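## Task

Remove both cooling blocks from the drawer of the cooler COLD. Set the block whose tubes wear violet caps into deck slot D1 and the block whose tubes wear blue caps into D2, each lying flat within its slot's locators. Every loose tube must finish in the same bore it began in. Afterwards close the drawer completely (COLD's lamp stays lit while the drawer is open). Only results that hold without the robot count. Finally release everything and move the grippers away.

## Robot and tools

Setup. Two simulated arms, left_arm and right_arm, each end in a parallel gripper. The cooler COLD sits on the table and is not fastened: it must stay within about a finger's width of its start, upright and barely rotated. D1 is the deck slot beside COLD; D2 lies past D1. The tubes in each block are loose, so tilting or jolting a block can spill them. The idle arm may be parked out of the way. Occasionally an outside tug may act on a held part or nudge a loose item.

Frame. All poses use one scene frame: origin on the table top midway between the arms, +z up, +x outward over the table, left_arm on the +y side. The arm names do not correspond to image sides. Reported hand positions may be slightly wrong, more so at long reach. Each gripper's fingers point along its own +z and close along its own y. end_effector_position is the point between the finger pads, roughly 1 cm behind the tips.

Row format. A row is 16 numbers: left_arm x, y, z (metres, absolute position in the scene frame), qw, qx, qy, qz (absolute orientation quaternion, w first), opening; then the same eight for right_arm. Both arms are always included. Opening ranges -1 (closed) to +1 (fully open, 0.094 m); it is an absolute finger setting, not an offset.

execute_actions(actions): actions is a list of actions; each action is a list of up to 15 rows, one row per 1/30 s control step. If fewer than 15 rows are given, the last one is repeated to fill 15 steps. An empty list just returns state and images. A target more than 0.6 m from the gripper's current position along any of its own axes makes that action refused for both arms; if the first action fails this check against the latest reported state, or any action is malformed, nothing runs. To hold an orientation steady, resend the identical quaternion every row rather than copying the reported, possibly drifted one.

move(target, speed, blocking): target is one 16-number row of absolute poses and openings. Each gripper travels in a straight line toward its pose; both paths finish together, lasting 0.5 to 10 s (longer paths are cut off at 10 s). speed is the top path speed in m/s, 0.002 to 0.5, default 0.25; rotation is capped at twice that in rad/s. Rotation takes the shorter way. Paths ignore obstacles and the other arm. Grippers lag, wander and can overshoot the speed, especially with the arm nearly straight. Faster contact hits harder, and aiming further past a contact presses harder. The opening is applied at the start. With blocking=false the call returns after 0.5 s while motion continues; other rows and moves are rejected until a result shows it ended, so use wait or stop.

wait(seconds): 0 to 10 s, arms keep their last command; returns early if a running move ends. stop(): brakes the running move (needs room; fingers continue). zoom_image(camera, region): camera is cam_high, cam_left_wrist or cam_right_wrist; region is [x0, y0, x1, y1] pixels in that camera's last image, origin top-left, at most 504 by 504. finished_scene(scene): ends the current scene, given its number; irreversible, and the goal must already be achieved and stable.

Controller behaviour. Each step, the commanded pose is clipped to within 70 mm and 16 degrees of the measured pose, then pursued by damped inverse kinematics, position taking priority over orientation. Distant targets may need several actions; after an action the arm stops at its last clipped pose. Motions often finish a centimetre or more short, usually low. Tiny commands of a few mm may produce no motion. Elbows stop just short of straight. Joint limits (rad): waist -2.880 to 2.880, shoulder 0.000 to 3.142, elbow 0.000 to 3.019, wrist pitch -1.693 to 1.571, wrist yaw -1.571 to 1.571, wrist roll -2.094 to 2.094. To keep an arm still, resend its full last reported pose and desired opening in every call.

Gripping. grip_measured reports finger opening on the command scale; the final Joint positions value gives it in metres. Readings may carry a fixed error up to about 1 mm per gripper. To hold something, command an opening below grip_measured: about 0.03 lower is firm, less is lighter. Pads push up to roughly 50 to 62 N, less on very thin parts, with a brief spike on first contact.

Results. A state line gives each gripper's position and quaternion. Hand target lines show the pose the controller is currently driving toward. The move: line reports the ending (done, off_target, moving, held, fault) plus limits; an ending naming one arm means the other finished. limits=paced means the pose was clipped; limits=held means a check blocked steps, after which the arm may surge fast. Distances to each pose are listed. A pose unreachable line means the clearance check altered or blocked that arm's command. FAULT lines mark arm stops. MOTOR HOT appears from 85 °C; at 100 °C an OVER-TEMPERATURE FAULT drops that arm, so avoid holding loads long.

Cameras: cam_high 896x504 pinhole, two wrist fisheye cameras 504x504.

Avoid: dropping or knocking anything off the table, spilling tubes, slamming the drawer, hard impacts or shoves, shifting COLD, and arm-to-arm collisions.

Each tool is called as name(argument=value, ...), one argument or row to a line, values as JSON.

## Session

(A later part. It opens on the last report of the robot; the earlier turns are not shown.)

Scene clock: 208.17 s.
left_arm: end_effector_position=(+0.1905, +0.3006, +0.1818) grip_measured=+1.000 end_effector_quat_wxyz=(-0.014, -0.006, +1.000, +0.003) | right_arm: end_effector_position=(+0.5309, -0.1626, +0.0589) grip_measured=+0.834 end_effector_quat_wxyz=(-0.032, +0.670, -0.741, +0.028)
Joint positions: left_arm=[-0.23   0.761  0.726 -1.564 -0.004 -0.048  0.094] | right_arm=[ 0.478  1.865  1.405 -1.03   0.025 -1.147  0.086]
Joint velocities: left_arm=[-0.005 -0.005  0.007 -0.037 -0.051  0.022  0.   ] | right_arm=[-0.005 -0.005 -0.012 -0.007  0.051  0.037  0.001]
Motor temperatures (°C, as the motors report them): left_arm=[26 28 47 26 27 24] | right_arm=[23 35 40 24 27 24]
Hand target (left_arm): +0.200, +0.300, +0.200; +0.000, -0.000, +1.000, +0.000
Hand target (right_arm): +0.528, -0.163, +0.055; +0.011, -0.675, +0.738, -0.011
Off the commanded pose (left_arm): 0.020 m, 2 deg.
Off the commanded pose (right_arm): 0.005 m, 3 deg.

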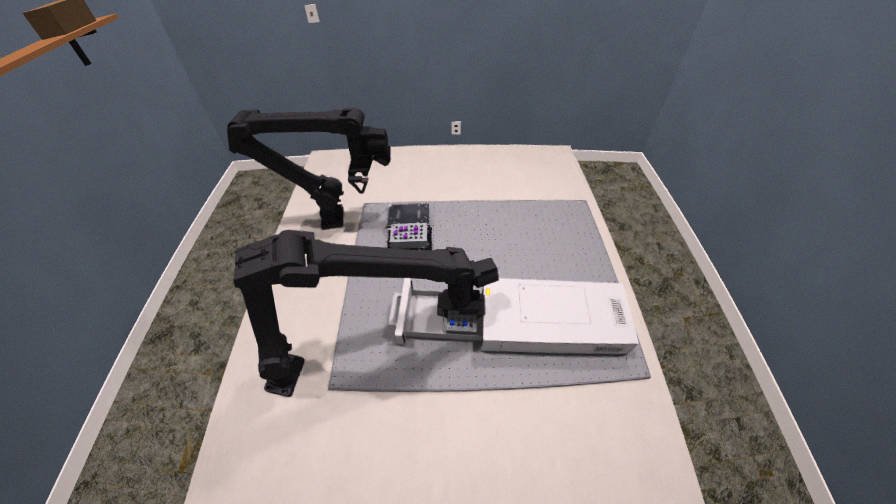

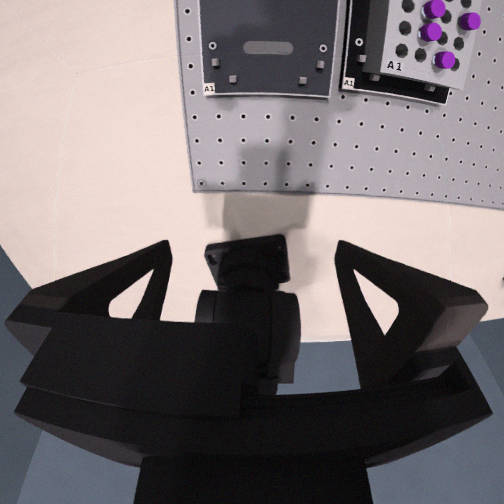

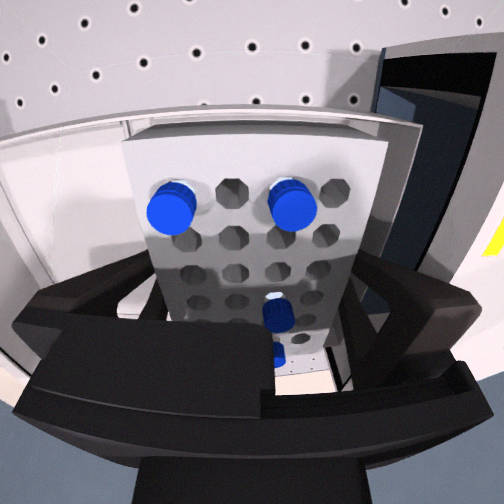

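execute_actions(
  actions=[
    [[0.2,0.3,0.2,0,0,1,0,1,0.525,-0.165,0.12,0.01,-0.675,0.738,-0.01,0.76]],
    [[0.2,0.3,0.2,0,0,1,0,1,0.525,-0.17,0.18,0.01,-0.675,0.738,-0.01,0.76]],
    [[0.2,0.3,0.2,0,0,1,0,1,0.52,-0.17,0.22,0.01,-0.675,0.738,-0.01,0.76]],
    [[0.2,0.3,0.2,0,0,1,0,1,0.52,-0.17,0.22,0.01,-0.675,0.738,-0.01,0.76]],
  ],
)

Scene clock: 232.40 s.
left_arm: end_effector_position=(+0.1905, +0.3006, +0.1818) grip_measured=+1.000 end_effector_quat_wxyz=(-0.014, -0.005, +1.000, +0.002) | right_arm: end_effector_position=(+0.5302, -0.1625, +0.0652) grip_measured=+0.809 end_effector_quat_wxyz=(-0.017, +0.669, -0.743, +0.020)
Joint positions: left_arm=[-0.23   0.761  0.726 -1.564 -0.004 -0.045  0.094] | right_arm=[ 0.478  1.876  1.442 -1.09   0.022 -1.145  0.085]
Joint velocities: left_arm=[-0.015  0.005  0.002 -0.007  0.022  0.007  0.   ] | right_arm=[-0.005 -0.005 -0.012 -0.007 -0.007  0.022 -0.   ]
Motor temperatures (°C, as the motors report them): left_arm=[26 28 49 26 27 24] | right_arm=[23 35 42 24 27 24]
Hand target (left_arm): +0.200, +0.300, +0.200; +0.000, -0.000, +1.000, +0.000
Hand target (right_arm): +0.522, -0.166, +0.131; +0.015, -0.675, +0.738, -0.013
Off the commanded pose (left_arm): 0.020 m, 2 deg.
Off the commanded pose (right_arm): 0.155 m, 2 deg; position clipped at the last step of the last action.

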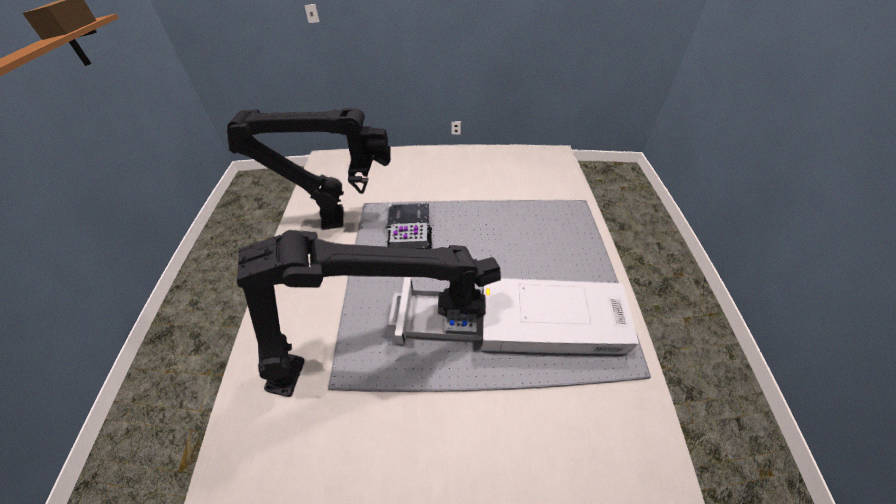

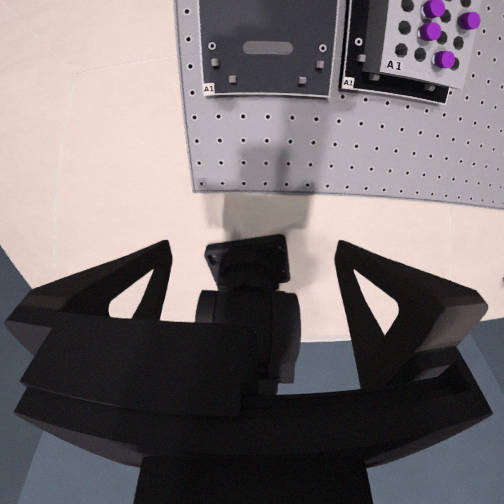

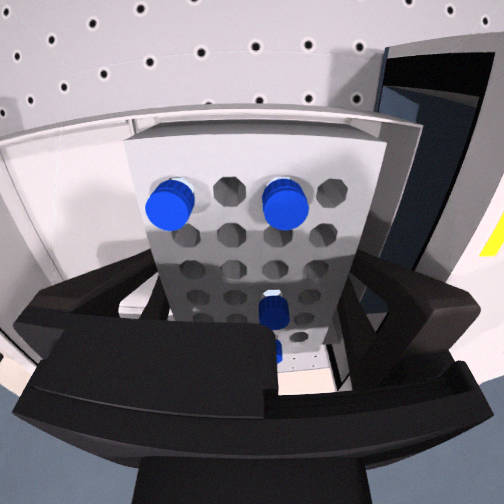

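execute_actions(
  actions=[
    [[0.2,0.3,0.2,0,0,1,0,1,0.53,-0.16,0.22,-0.03,-0.675,0.738,0.03,0.76]],
    [[0.2,0.3,0.2,0,0,1,0,1,0.53,-0.16,0.22,-0.03,-0.675,0.738,0.03,0.76]],
    [[0.2,0.3,0.2,0,0,1,0,1,0.53,-0.16,0.22,0.02,-0.675,0.738,-0.02,0.76]],
    [[0.2,0.3,0.2,0,0,1,0,1,0.53,-0.16,0.22,0.02,-0.675,0.738,-0.02,0.76]],
  ],
)

Scene clock: 245.10 s.
left_arm: end_effector_position=(+0.1905, +0.3006, +0.1818) grip_measured=+1.000 end_effector_quat_wxyz=(-0.014, -0.005, +1.000, +0.002) | right_arm: end_effector_position=(+0.5193, -0.1693, +0.1341) grip_measured=+0.807 end_effector_quat_wxyz=(+0.036, +0.669, -0.743, -0.007)
Joint positions: left_arm=[-0.23   0.761  0.726 -1.564 -0.004 -0.045  0.094] | right_arm=[ 0.471  1.856  1.603 -1.389  0.017 -1.15   0.085]
Joint velocities: left_arm=[-0.005 -0.024  0.002 -0.017  0.081 -0.037  0.   ] | right_arm=[ 0.005  0.005 -0.007  0.007 -0.007  0.007  0.   ]
Motor temperatures (°C, as the motors report them): left_arm=[26 27 50 26 27 24] | right_arm=[23 37 46 25 28 24]
Hand target (left_arm): +0.200, +0.300, +0.200; +0.000, -0.000, +1.000, +0.000
Hand target (right_arm): +0.525, -0.163, +0.202; +0.020, -0.675, +0.738, -0.019
Off the commanded pose (left_arm): 0.020 m, 2 deg.
Off the commanded pose (right_arm): 0.087 m, 7 deg; position clipped at the last step of the last action.

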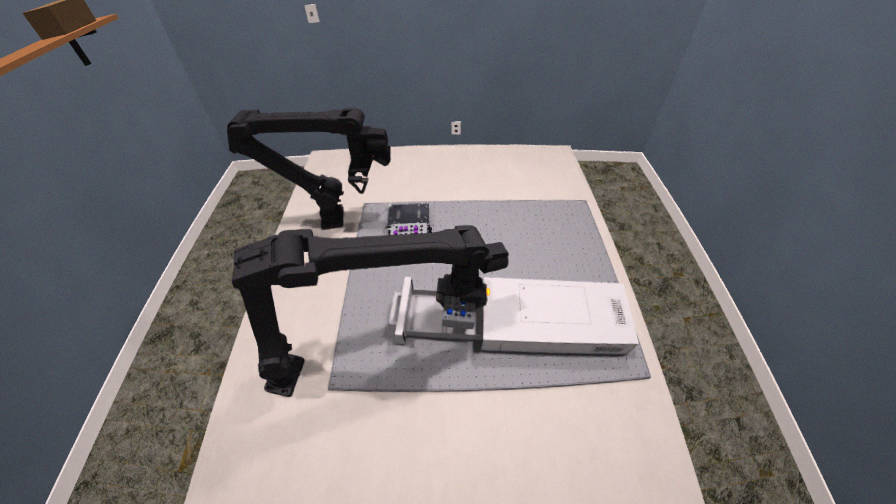

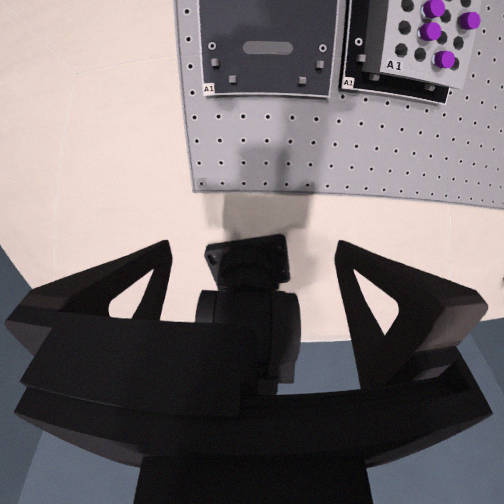

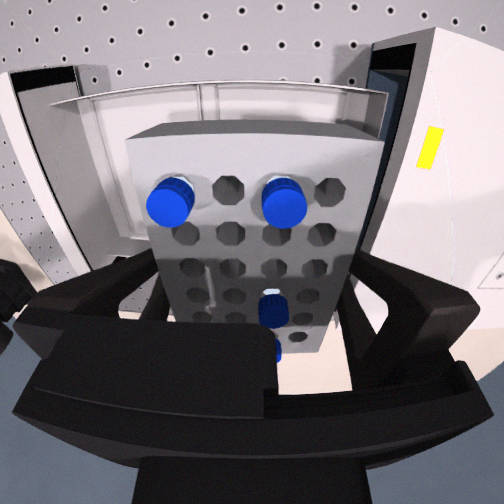

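move(
  target=[0.12,0.5,0.25,0,0,1,0,1,0.44,-0.14,0.22,0.04,-0.675,0.738,-0.02,0.76],
  speed=0.1,
)

move(
  target=[0.12,0.5,0.25,0,0,1,0,1,0.42,0.0,0.22,0.04,-0.675,0.738,0.0,0.76],
  speed=0.1,
)

Scene clock: 257.53 s.
left_arm: end_effector_position=(+0.1106, +0.4894, +0.2281) grip_measured=+1.000 end_effector_quat_wxyz=(-0.023, -0.004, +1.000, -0.012) | right_arm: end_effector_position=(+0.4346, -0.1476, +0.1739) grip_measured=+0.807 end_effector_quat_wxyz=(+0.011, +0.675, -0.738, +0.000)
Joint positions: left_arm=[ 0.901  0.878  0.9   -1.635 -0.029  1.086  0.094] | right_arm=[ 0.566  1.617  1.39  -1.364  0.007 -1.07   0.085]
Joint velocities: left_arm=[-0.005 -0.005 -0.007 -0.007 -0.081  0.007  0.   ] | right_arm=[ 0.005 -0.005 -0.002  0.007 -0.007 -0.066  0.   ]
Motor temperatures (°C, as the motors report them): left_arm=[26 27 50 26 27 24] | right_arm=[23 39 45 25 27 24]
Hand target (left_arm): +0.117, +0.503, +0.250; -0.008, -0.000, +1.000, +0.012
Hand target (right_arm): +0.437, -0.140, +0.219; +0.041, -0.674, +0.737, -0.017
Off the commanded pose (left_arm): 0.026 m, 3 deg.
Off the commanded pose (right_arm): 0.047 m, 6 deg.
move: off_target (left_arm, right_arm)

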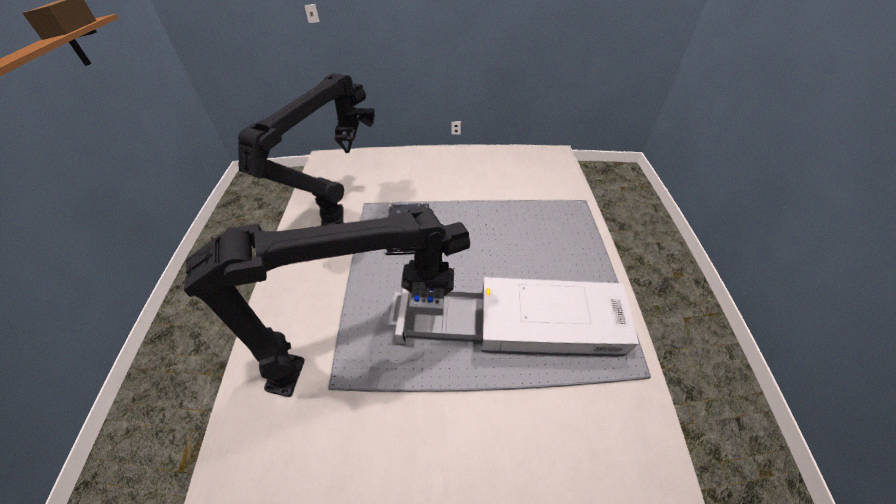

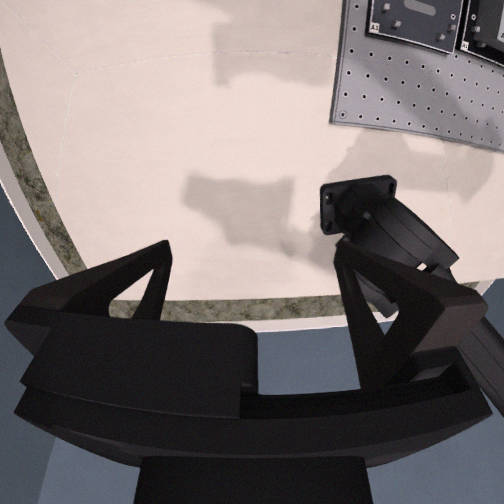

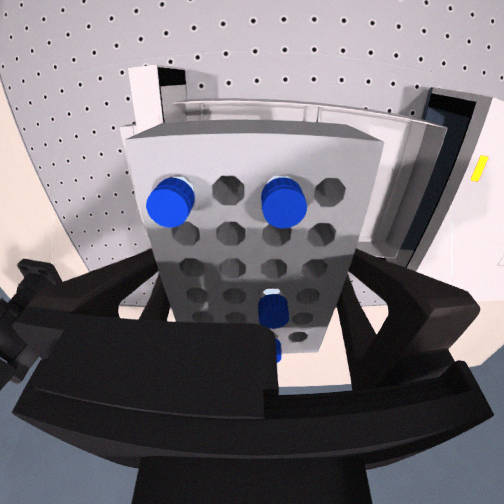

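Scene clock: 259.47 s.
left_arm: end_effector_position=(+0.1144, +0.4875, +0.2281) grip_measured=+1.000 end_effector_quat_wxyz=(-0.012, -0.003, +1.000, -0.018) | right_arm: end_effector_position=(+0.4020, -0.0186, +0.1684) grip_measured=+0.807 end_effector_quat_wxyz=(+0.014, +0.677, -0.736, -0.008)
Joint positions: left_arm=[ 0.901  0.878  0.9   -1.635 -0.005  1.089  0.094] | right_arm=[ 0.818  1.723  1.511 -1.388 -0.014 -0.825  0.085]
Joint velocities: left_arm=[ 0.005 -0.015  0.012  0.012  0.022 -0.007  0.   ] | right_arm=[ 0.005 -0.005  0.002 -0.032  0.007  0.066 -0.   ]
Motor temperatures (°C, as the motors report them): left_arm=[26 27 50 26 27 24] | right_arm=[23 39 46 24 27 24]
Hand target (left_arm): +0.120, +0.499, +0.250; -0.000, -0.000, +1.000, +0.000
Hand target (right_arm): +0.417, -0.003, +0.221; -0.041, +0.675, -0.737, -0.004
Off the commanded pose (left_arm): 0.026 m, 2 deg.
Off the commanded pose (right_arm): 0.058 m, 6 deg.
move: off_target (left_arm, right_arm)

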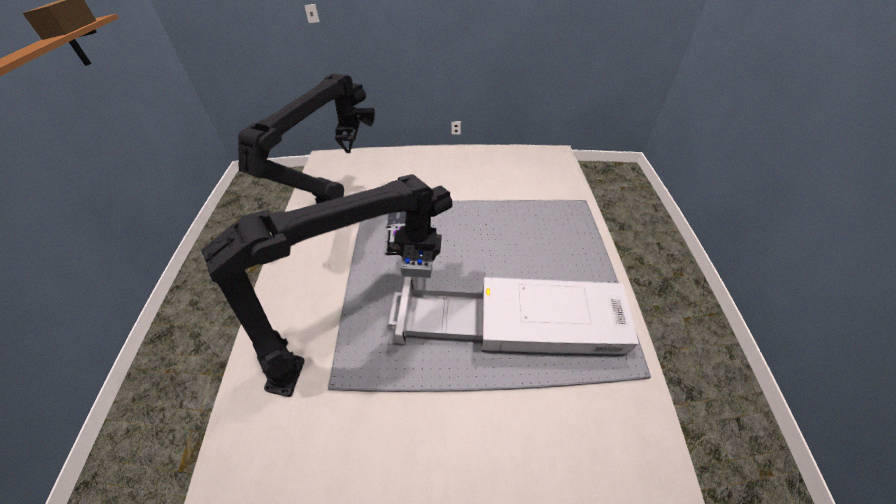

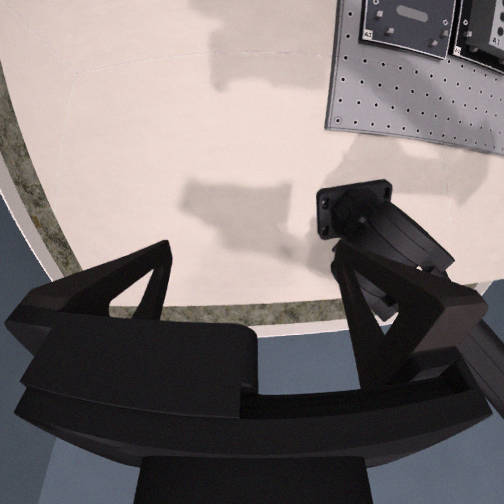

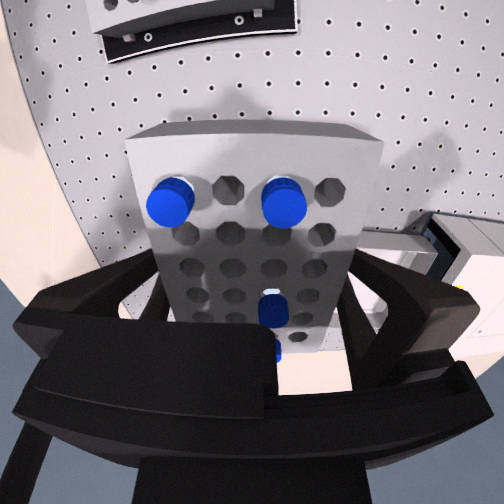

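move(
  target=[0.12,0.5,0.25,0,0,1,0,1,0.36,0.05,0.22,0.025,0,1,0.04,0.76],
  speed=0.2,
)

move(
  target=[0.12,0.5,0.25,0,0,1,0,1,0.36,0.04,0.09,0.02,0,1,0.03,0.76],
  speed=0.06,
)

Scene clock: 269.43 s.
left_arm: end_effector_position=(+0.1144, +0.4875, +0.2281) grip_measured=+1.000 end_effector_quat_wxyz=(-0.012, -0.003, +1.000, -0.018) | right_arm: end_effector_position=(+0.3479, +0.0279, +0.1500) grip_measured=+0.807 end_effector_quat_wxyz=(-0.035, +0.001, +0.999, -0.016)
Joint positions: left_arm=[ 0.901  0.878  0.9   -1.635 -0.004  1.089  0.094] | right_arm=[ 0.953  1.738  1.48  -1.384 -0.028  0.798  0.085]
Joint velocities: left_arm=[ 0.005  0.015 -0.002  0.012 -0.007  0.022  0.   ] | right_arm=[ 0.005 -0.005 -0.007 -0.002 -0.007  0.007 -0.   ]
Motor temperatures (°C, as the motors report them): left_arm=[26 27 50 26 27 24] | right_arm=[23 38 48 24 27 24]
Hand target (left_arm): +0.120, +0.499, +0.250; -0.000, -0.000, +1.000, +0.000
Hand target (right_arm): +0.356, +0.046, +0.219; +0.022, -0.000, +0.999, +0.042
Off the commanded pose (left_arm): 0.026 m, 2 deg.
Off the commanded pose (right_arm): 0.074 m, 9 deg; position clipped at the last step of the last action.
move: off_target (left_arm, right_arm); limits=paced

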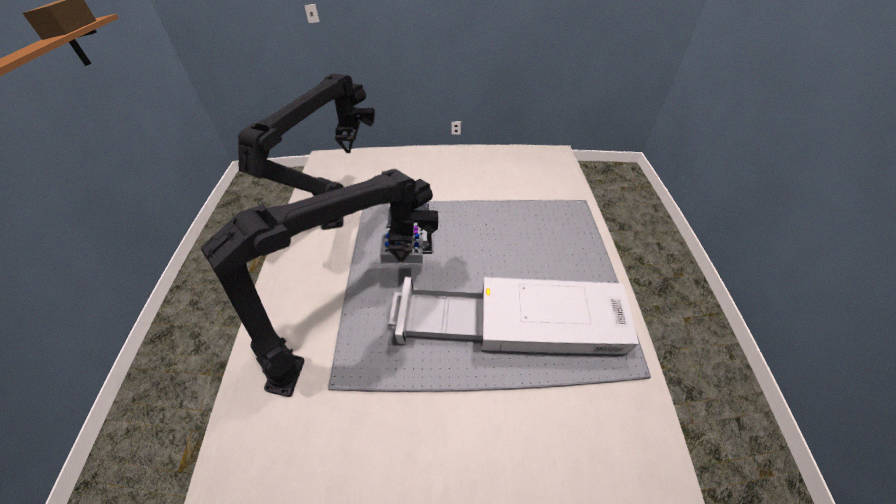

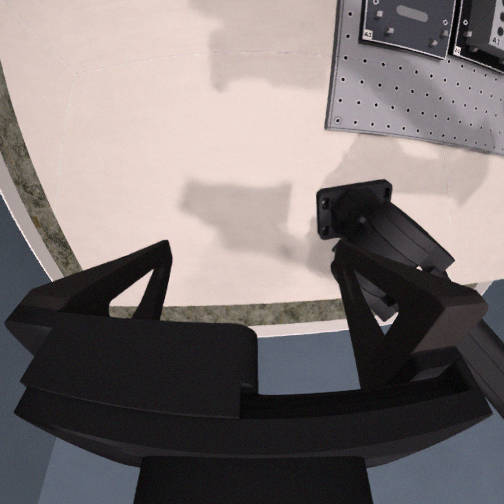

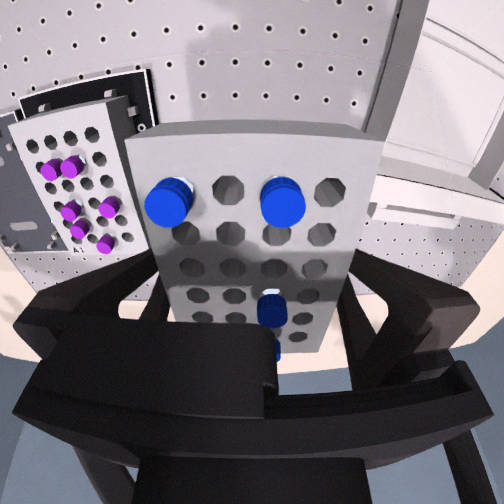

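Scene clock: 270.93 s.
left_arm: end_effector_position=(+0.1144, +0.4875, +0.2281) grip_measured=+1.000 end_effector_quat_wxyz=(-0.012, -0.003, +1.000, -0.018) | right_arm: end_effector_position=(+0.3507, +0.0284, +0.0628) grip_measured=+0.807 end_effector_quat_wxyz=(-0.008, +0.001, +1.000, +0.004)
Joint positions: left_arm=[ 0.901  0.878  0.9   -1.635 -0.004  1.089  0.094] | right_arm=[ 0.953  1.785  1.302 -1.093 -0.018  0.799  0.085]
Joint velocities: left_arm=[-0.024 -0.005 -0.002  0.022 -0.007  0.007  0.   ] | right_arm=[-0.005 -0.005  0.007  0.017 -0.066 -0.007  0.001]
Motor temperatures (°C, as the motors report them): left_arm=[26 27 50 26 27 24] | right_arm=[23 38 47 24 27 24]
Hand target (left_arm): +0.120, +0.499, +0.250; -0.000, -0.000, +1.000, +0.000
Hand target (right_arm): +0.361, +0.040, +0.090; +0.019, -0.000, +0.999, +0.031
Off the commanded pose (left_arm): 0.026 m, 2 deg.
Off the commanded pose (right_arm): 0.031 m, 4 deg.
move: off_target (left_arm, right_arm)

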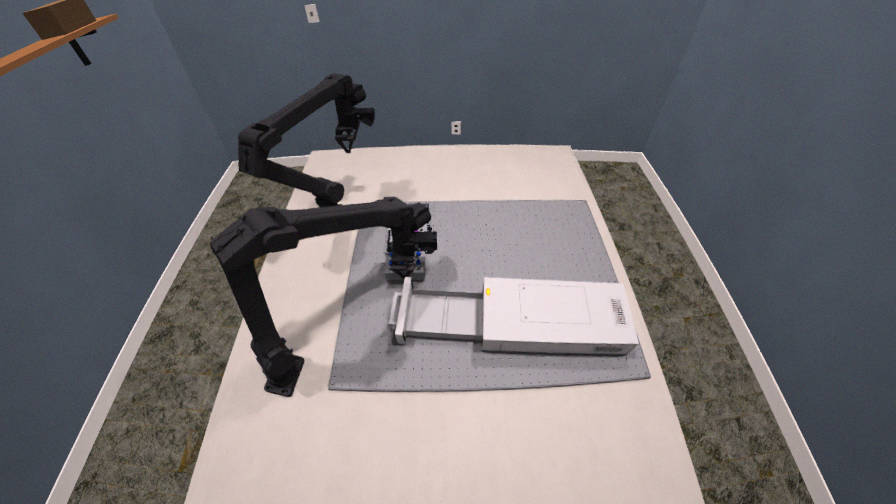

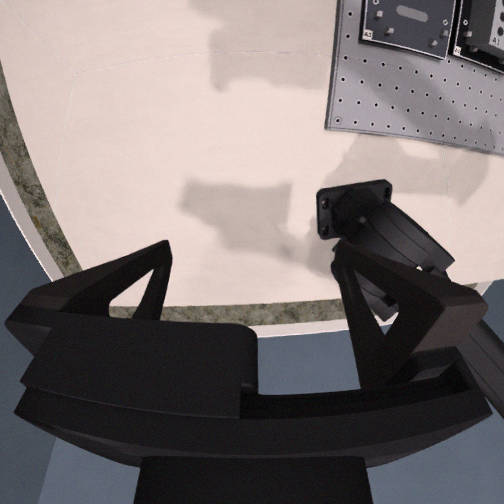

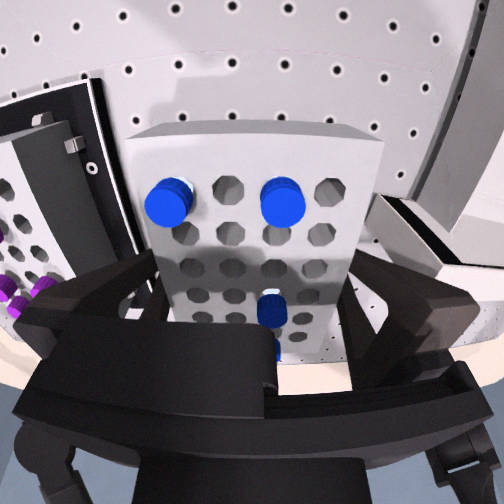

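Lower, release, rise, then close the drawer now.

move(
  target=[0.12,0.5,0.25,0,0,1,0,1,0.355,0.032,0.062,0.01,0,1,0.02,0.76],
  speed=0.03,
)

execute_actions(
  actions=[
    [[0.12,0.5,0.25,0,0,1,0,1,0.355,0.032,0.062,0.01,0,1,0.02,1]],
    [[0.12,0.5,0.25,0,0,1,0,1,0.355,0.032,0.11,0.01,0,1,0.01,1]],
    [[0.12,0.5,0.25,0,0,1,0,1,0.355,0.032,0.17,0,0,1,0,1]],
    [[0.12,0.5,0.25,0,0,1,0,1,0.355,0.03,0.2,0,0,1,0,1]],
  ],
)

move(
  target=[0.14,0.48,0.25,0,0,1,0,1,0.26,-0.135,0.18,0,0.04,0.999,0,-1],
)

move(
  target=[0.14,0.48,0.25,0,0,1,0,1,0.27,-0.135,0.078,0,0.04,0.999,0,-1],
)

move(
  target=[0.14,0.48,0.25,0,0,1,0,1,0.53,-0.157,0.08,0,0.04,0.999,0,-1],
  speed=0.06,
)

Scene clock: 280.30 s.
left_arm: end_effector_position=(+0.1144, +0.4875, +0.2281) grip_measured=+1.000 end_effector_quat_wxyz=(-0.012, -0.003, +1.000, -0.018) | right_arm: end_effector_position=(+0.3454, +0.0229, +0.0477) grip_measured=+0.807 end_effector_quat_wxyz=(-0.014, +0.000, +1.000, -0.002)
Joint positions: left_arm=[ 0.901  0.878  0.9   -1.635 -0.004  1.09   0.094] | right_arm=[ 0.953  1.797  1.274 -1.07  -0.018  0.797  0.085]
Joint velocities: left_arm=[-0.005 -0.005 -0.012  0.012 -0.022  0.007  0.   ] | right_arm=[ 0.015  0.005 -0.002 -0.002  0.022  0.007 -0.001]
Motor temperatures (°C, as the motors report them): left_arm=[26 27 51 26 27 24] | right_arm=[23 38 45 24 27 24]
Hand target (left_arm): +0.120, +0.499, +0.250; -0.000, +0.000, +1.000, +0.000
Hand target (right_arm): +0.355, +0.032, +0.062; +0.010, -0.000, +1.000, +0.020
Off the commanded pose (left_arm): 0.026 m, 2 deg.
Off the commanded pose (right_arm): 0.019 m, 4 deg.
move: off_target (left_arm, right_arm)

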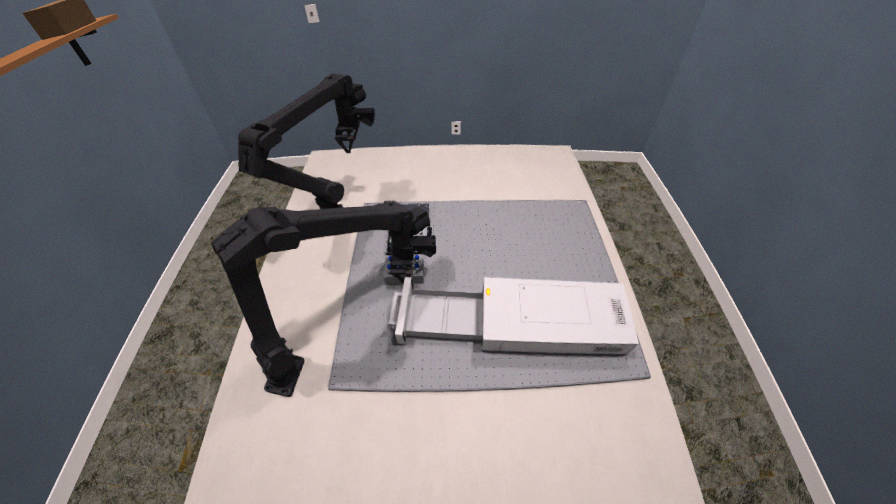

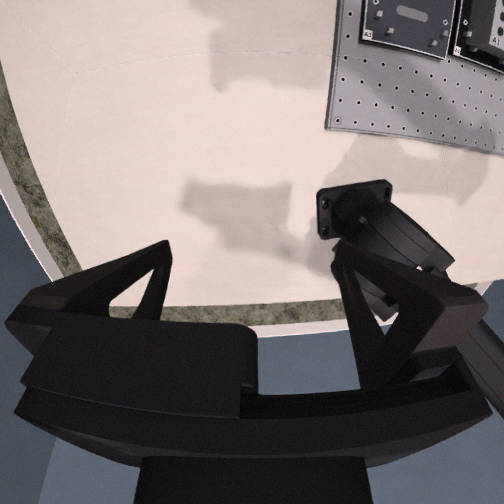

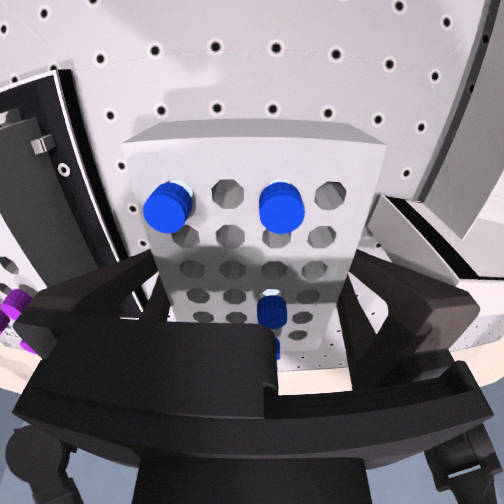

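Scene clock: 282.30 s.
left_arm: end_effector_position=(+0.1144, +0.4875, +0.2281) grip_measured=+1.000 end_effector_quat_wxyz=(-0.012, -0.003, +1.000, -0.018) | right_arm: end_effector_position=(+0.3475, +0.0216, +0.1768) grip_measured=+1.000 end_effector_quat_wxyz=(-0.016, -0.000, +1.000, -0.015)
Joint positions: left_arm=[ 0.901  0.878  0.9   -1.635 -0.004  1.09   0.094] | right_arm=[ 0.953  1.692  1.493 -1.415 -0.002  0.797  0.094]
Joint velocities: left_arm=[-0.005 -0.005 -0.017 -0.012 -0.037  0.051  0.   ] | right_arm=[-0.024  0.005  0.022 -0.007 -0.022  0.022  0.   ]
Motor temperatures (°C, as the motors report them): left_arm=[26 27 51 26 27 24] | right_arm=[23 38 45 24 27 24]
Hand target (left_arm): +0.120, +0.499, +0.250; -0.000, -0.000, +1.000, +0.000
Hand target (right_arm): +0.354, +0.029, +0.200; -0.000, -0.000, +1.000, +0.000
Off the commanded pose (left_arm): 0.026 m, 2 deg.
Off the commanded pose (right_arm): 0.026 m, 3 deg.

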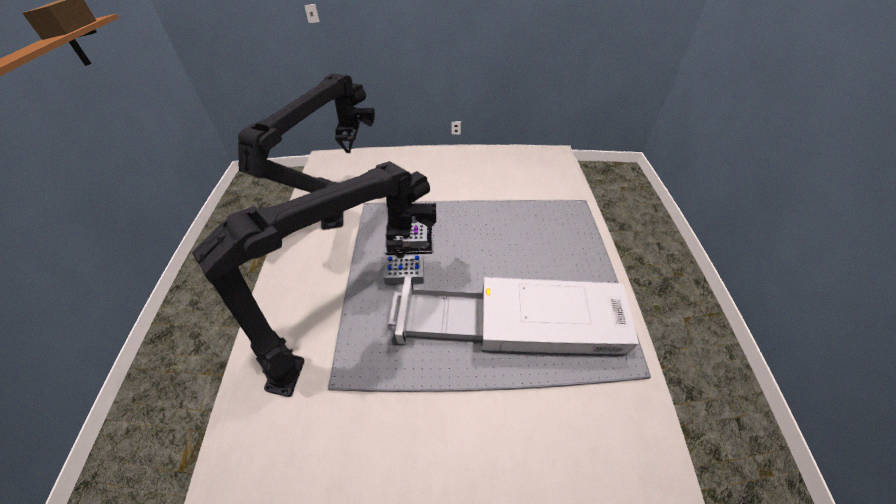

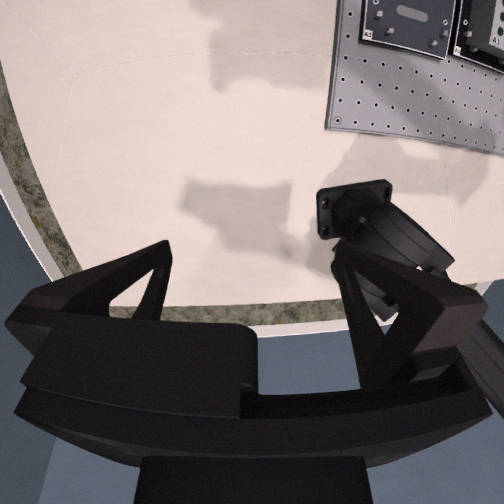

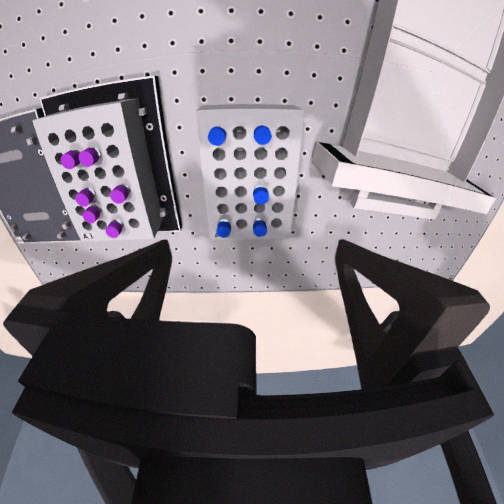

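Scene clock: 283.43 s.
left_arm: end_effector_position=(+0.1344, +0.4745, +0.2281) grip_measured=+1.000 end_effector_quat_wxyz=(-0.013, +0.004, +1.000, -0.020) | right_arm: end_effector_position=(+0.2542, -0.1331, +0.1781) grip_measured=-0.989 end_effector_quat_wxyz=(-0.003, +0.041, +0.999, -0.003)
Joint positions: left_arm=[ 0.788  0.878  0.9   -1.64   0.001  0.99   0.094] | right_arm=[ 0.828  1.22   0.994 -1.354  0.     0.755  0.001]
Joint velocities: left_arm=[-0.005 -0.005 -0.012 -0.022  0.022 -0.022  0.   ] | right_arm=[-0.024  0.005 -0.012  0.012 -0.022 -0.051  0.   ]
Motor temperatures (°C, as the motors report them): left_arm=[26 27 51 26 27 24] | right_arm=[23 37 45 24 27 24]
Hand target (left_arm): +0.140, +0.479, +0.250; +0.002, +0.000, +1.000, -0.001
Hand target (right_arm): +0.258, -0.134, +0.178; +0.001, +0.040, +0.999, -0.000
Off the commanded pose (left_arm): 0.023 m, 3 deg.
Off the commanded pose (right_arm): 0.006 m, 1 deg.
move: off_target (left_arm)

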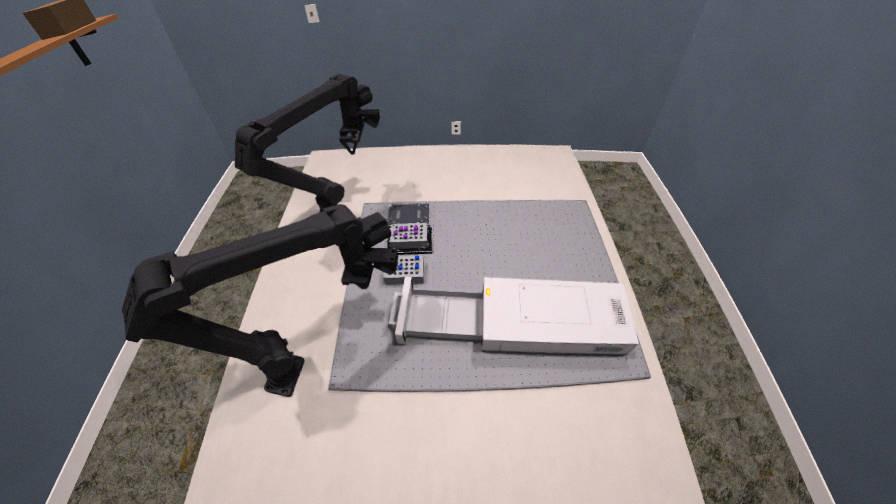

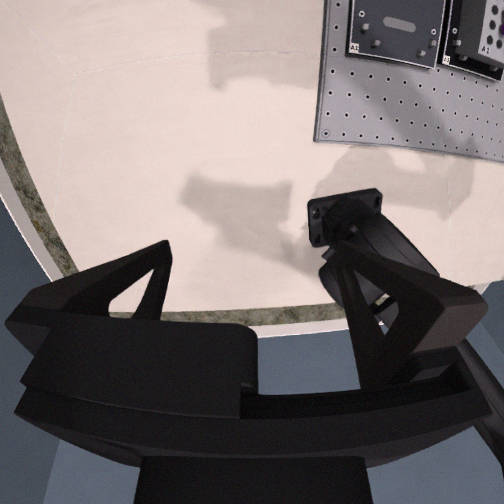

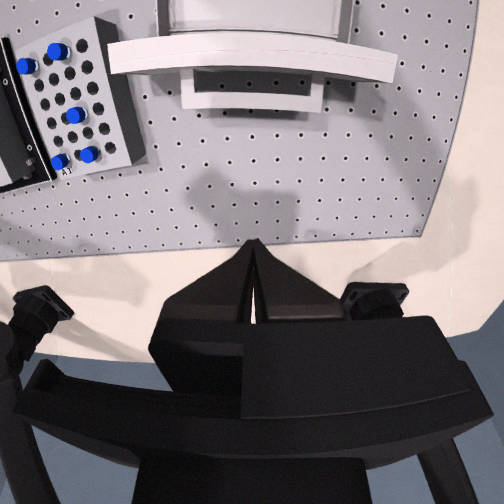

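Scene clock: 284.30 s.
left_arm: end_effector_position=(+0.1344, +0.4745, +0.2281) grip_measured=+1.000 end_effector_quat_wxyz=(-0.013, +0.002, +1.000, -0.020) | right_arm: end_effector_position=(+0.2650, -0.1336, +0.0747) grip_measured=-0.989 end_effector_quat_wxyz=(-0.009, +0.039, +0.999, -0.008)
Joint positions: left_arm=[ 0.788  0.878  0.9   -1.64   0.001  0.986  0.094] | right_arm=[ 0.806  1.365  0.83  -1.06   0.     0.73   0.001]
Joint velocities: left_arm=[-0.005 -0.015 -0.002 -0.017 -0.007 -0.007  0.   ] | right_arm=[-0.005 -0.005 -0.007 -0.012 -0.007 -0.051  0.001]
Motor temperatures (°C, as the motors report them): left_arm=[26 27 51 26 27 24] | right_arm=[23 37 44 24 27 24]
Hand target (left_arm): +0.139, +0.479, +0.250; +0.000, +0.000, +1.000, -0.000
Hand target (right_arm): +0.272, -0.134, +0.077; +0.000, +0.040, +0.999, -0.000
Off the commanded pose (left_arm): 0.023 m, 3 deg.
Off the commanded pose (right_arm): 0.006 m, 1 deg.
move: off_target (left_arm)

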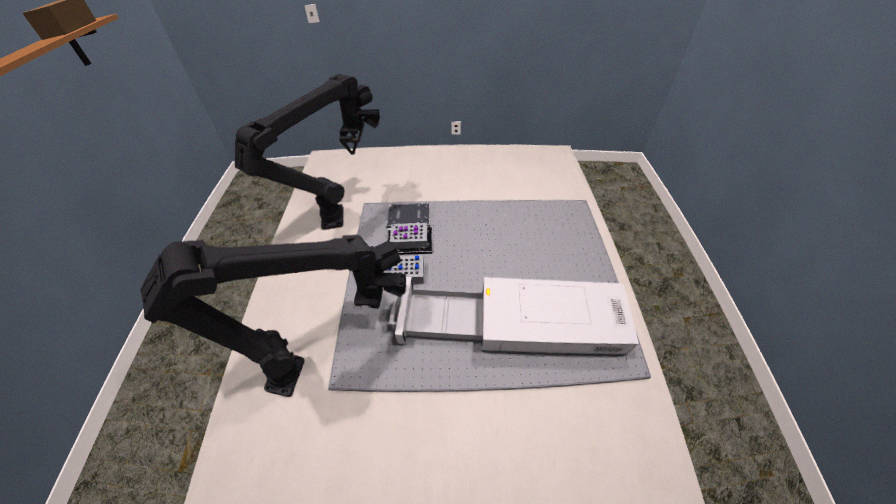

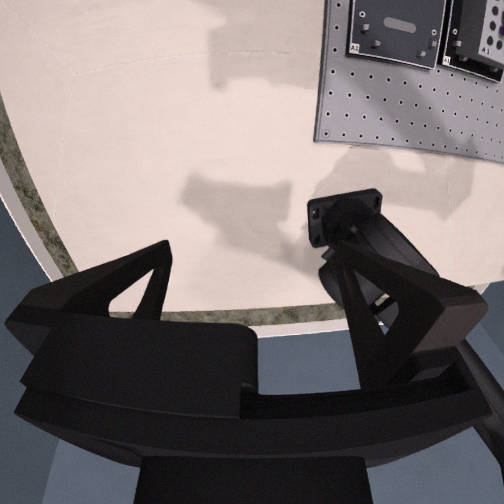

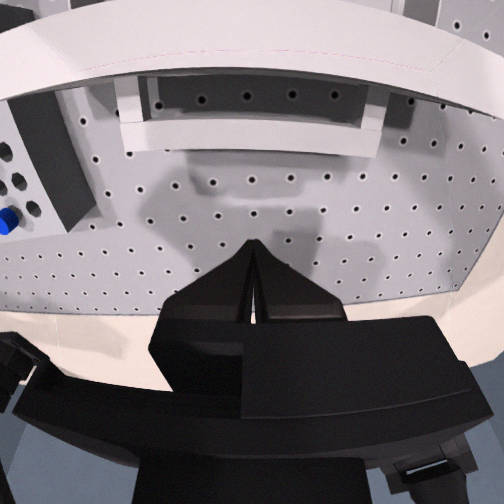

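Scene clock: 289.07 s.
left_arm: end_effector_position=(+0.1344, +0.4745, +0.2281) grip_measured=+1.000 end_effector_quat_wxyz=(-0.013, +0.002, +1.000, -0.020) | right_arm: end_effector_position=(+0.5110, -0.1594, +0.0764) grip_measured=-0.989 end_effector_quat_wxyz=(-0.007, +0.038, +0.999, -0.004)
Joint positions: left_arm=[ 0.788  0.878  0.9   -1.64   0.001  0.986  0.094] | right_arm=[ 0.488  1.86   1.451 -1.178  0.003  0.41   0.001]
Joint velocities: left_arm=[-0.005 -0.015 -0.027 -0.002 -0.037 -0.037  0.   ] | right_arm=[-0.005 -0.024 -0.022  0.007  0.051 -0.037 -0.003]
Motor temperatures (°C, as the motors report them): left_arm=[26 27 51 26 27 24] | right_arm=[23 37 45 24 27 24]
Hand target (left_arm): +0.139, +0.479, +0.250; +0.000, -0.000, +1.000, -0.000
Hand target (right_arm): +0.529, -0.162, +0.083; +0.002, +0.040, +0.999, -0.002
Off the commanded pose (left_arm): 0.023 m, 3 deg.
Off the commanded pose (right_arm): 0.019 m, 1 deg.
move: off_target (left_arm, right_arm)

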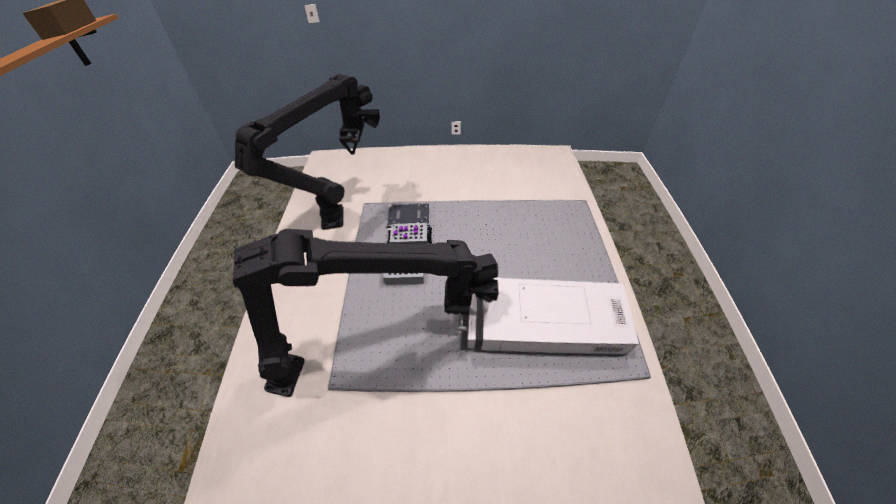

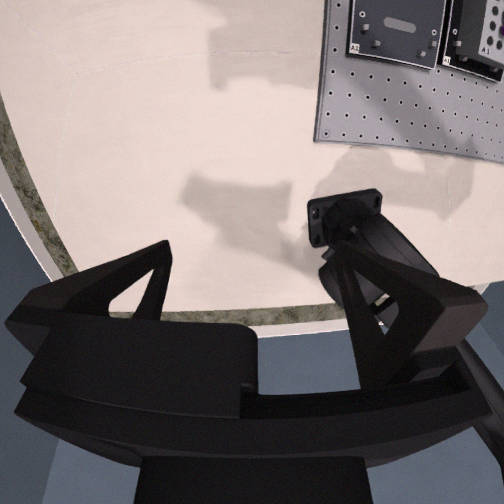

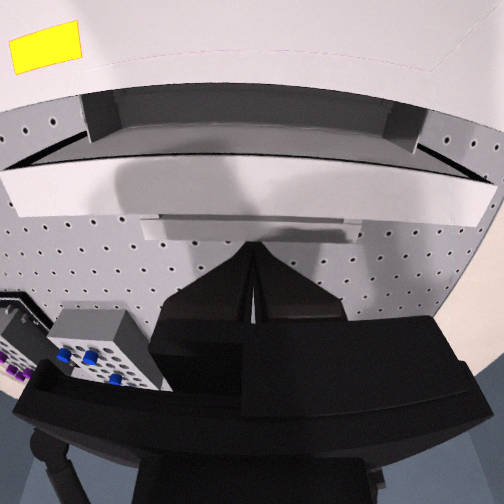

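move(
  target=[0.14,0.48,0.25,0,0,1,0,1,0.558,-0.161,0.078,0,0.04,0.999,0,-1],
  speed=0.03,
)

Scene clock: 292.83 s.
left_arm: end_effector_position=(+0.1344, +0.4745, +0.2281) grip_measured=+1.000 end_effector_quat_wxyz=(-0.013, +0.002, +1.000, -0.020) | right_arm: end_effector_position=(+0.5307, -0.1583, +0.0741) grip_measured=-0.989 end_effector_quat_wxyz=(-0.016, +0.036, +0.999, -0.006)
Joint positions: left_arm=[ 0.788  0.878  0.9   -1.64   0.001  0.986  0.094] | right_arm=[ 0.478  1.919  1.534 -1.221  0.     0.395  0.001]
Joint velocities: left_arm=[-0.005 -0.005 -0.007  0.002 -0.007 -0.066  0.   ] | right_arm=[-0.024 -0.005  0.012 -0.017 -0.022 -0.066 -0.   ]
Motor temperatures (°C, as the motors report them): left_arm=[26 27 51 26 27 24] | right_arm=[23 36 45 24 27 24]
Hand target (left_arm): +0.139, +0.479, +0.250; +0.000, +0.000, +1.000, -0.000
Hand target (right_arm): +0.556, -0.163, +0.079; +0.001, +0.040, +0.999, -0.000
Off the commanded pose (left_arm): 0.023 m, 3 deg.
Off the commanded pose (right_arm): 0.028 m, 2 deg.
move: off_target (left_arm, right_arm)

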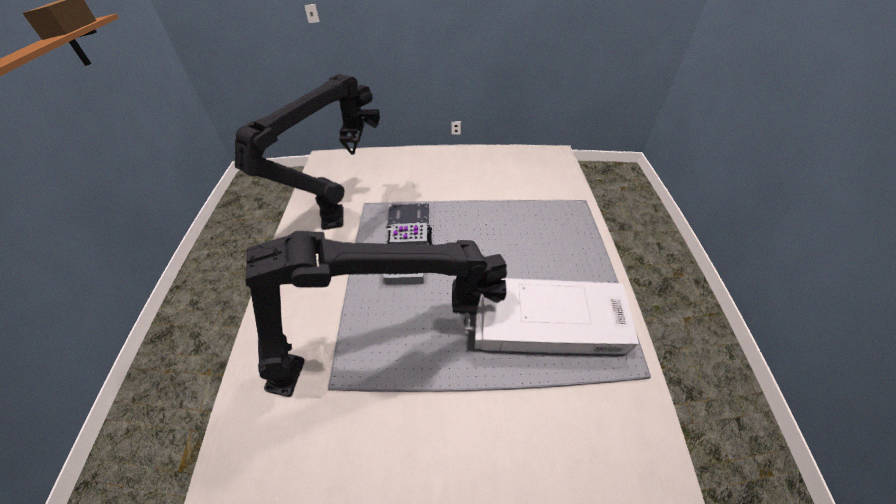

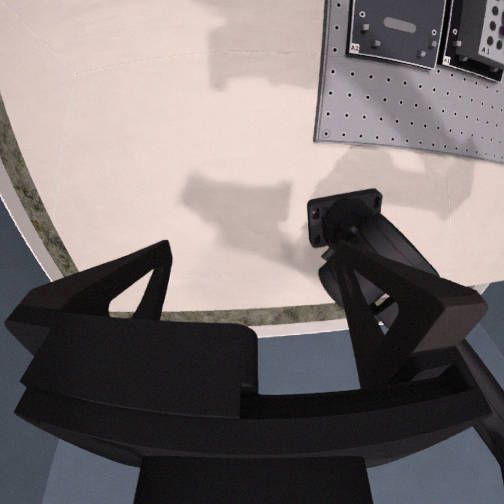

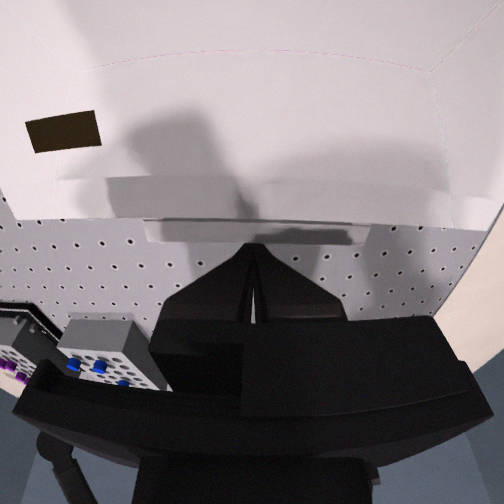

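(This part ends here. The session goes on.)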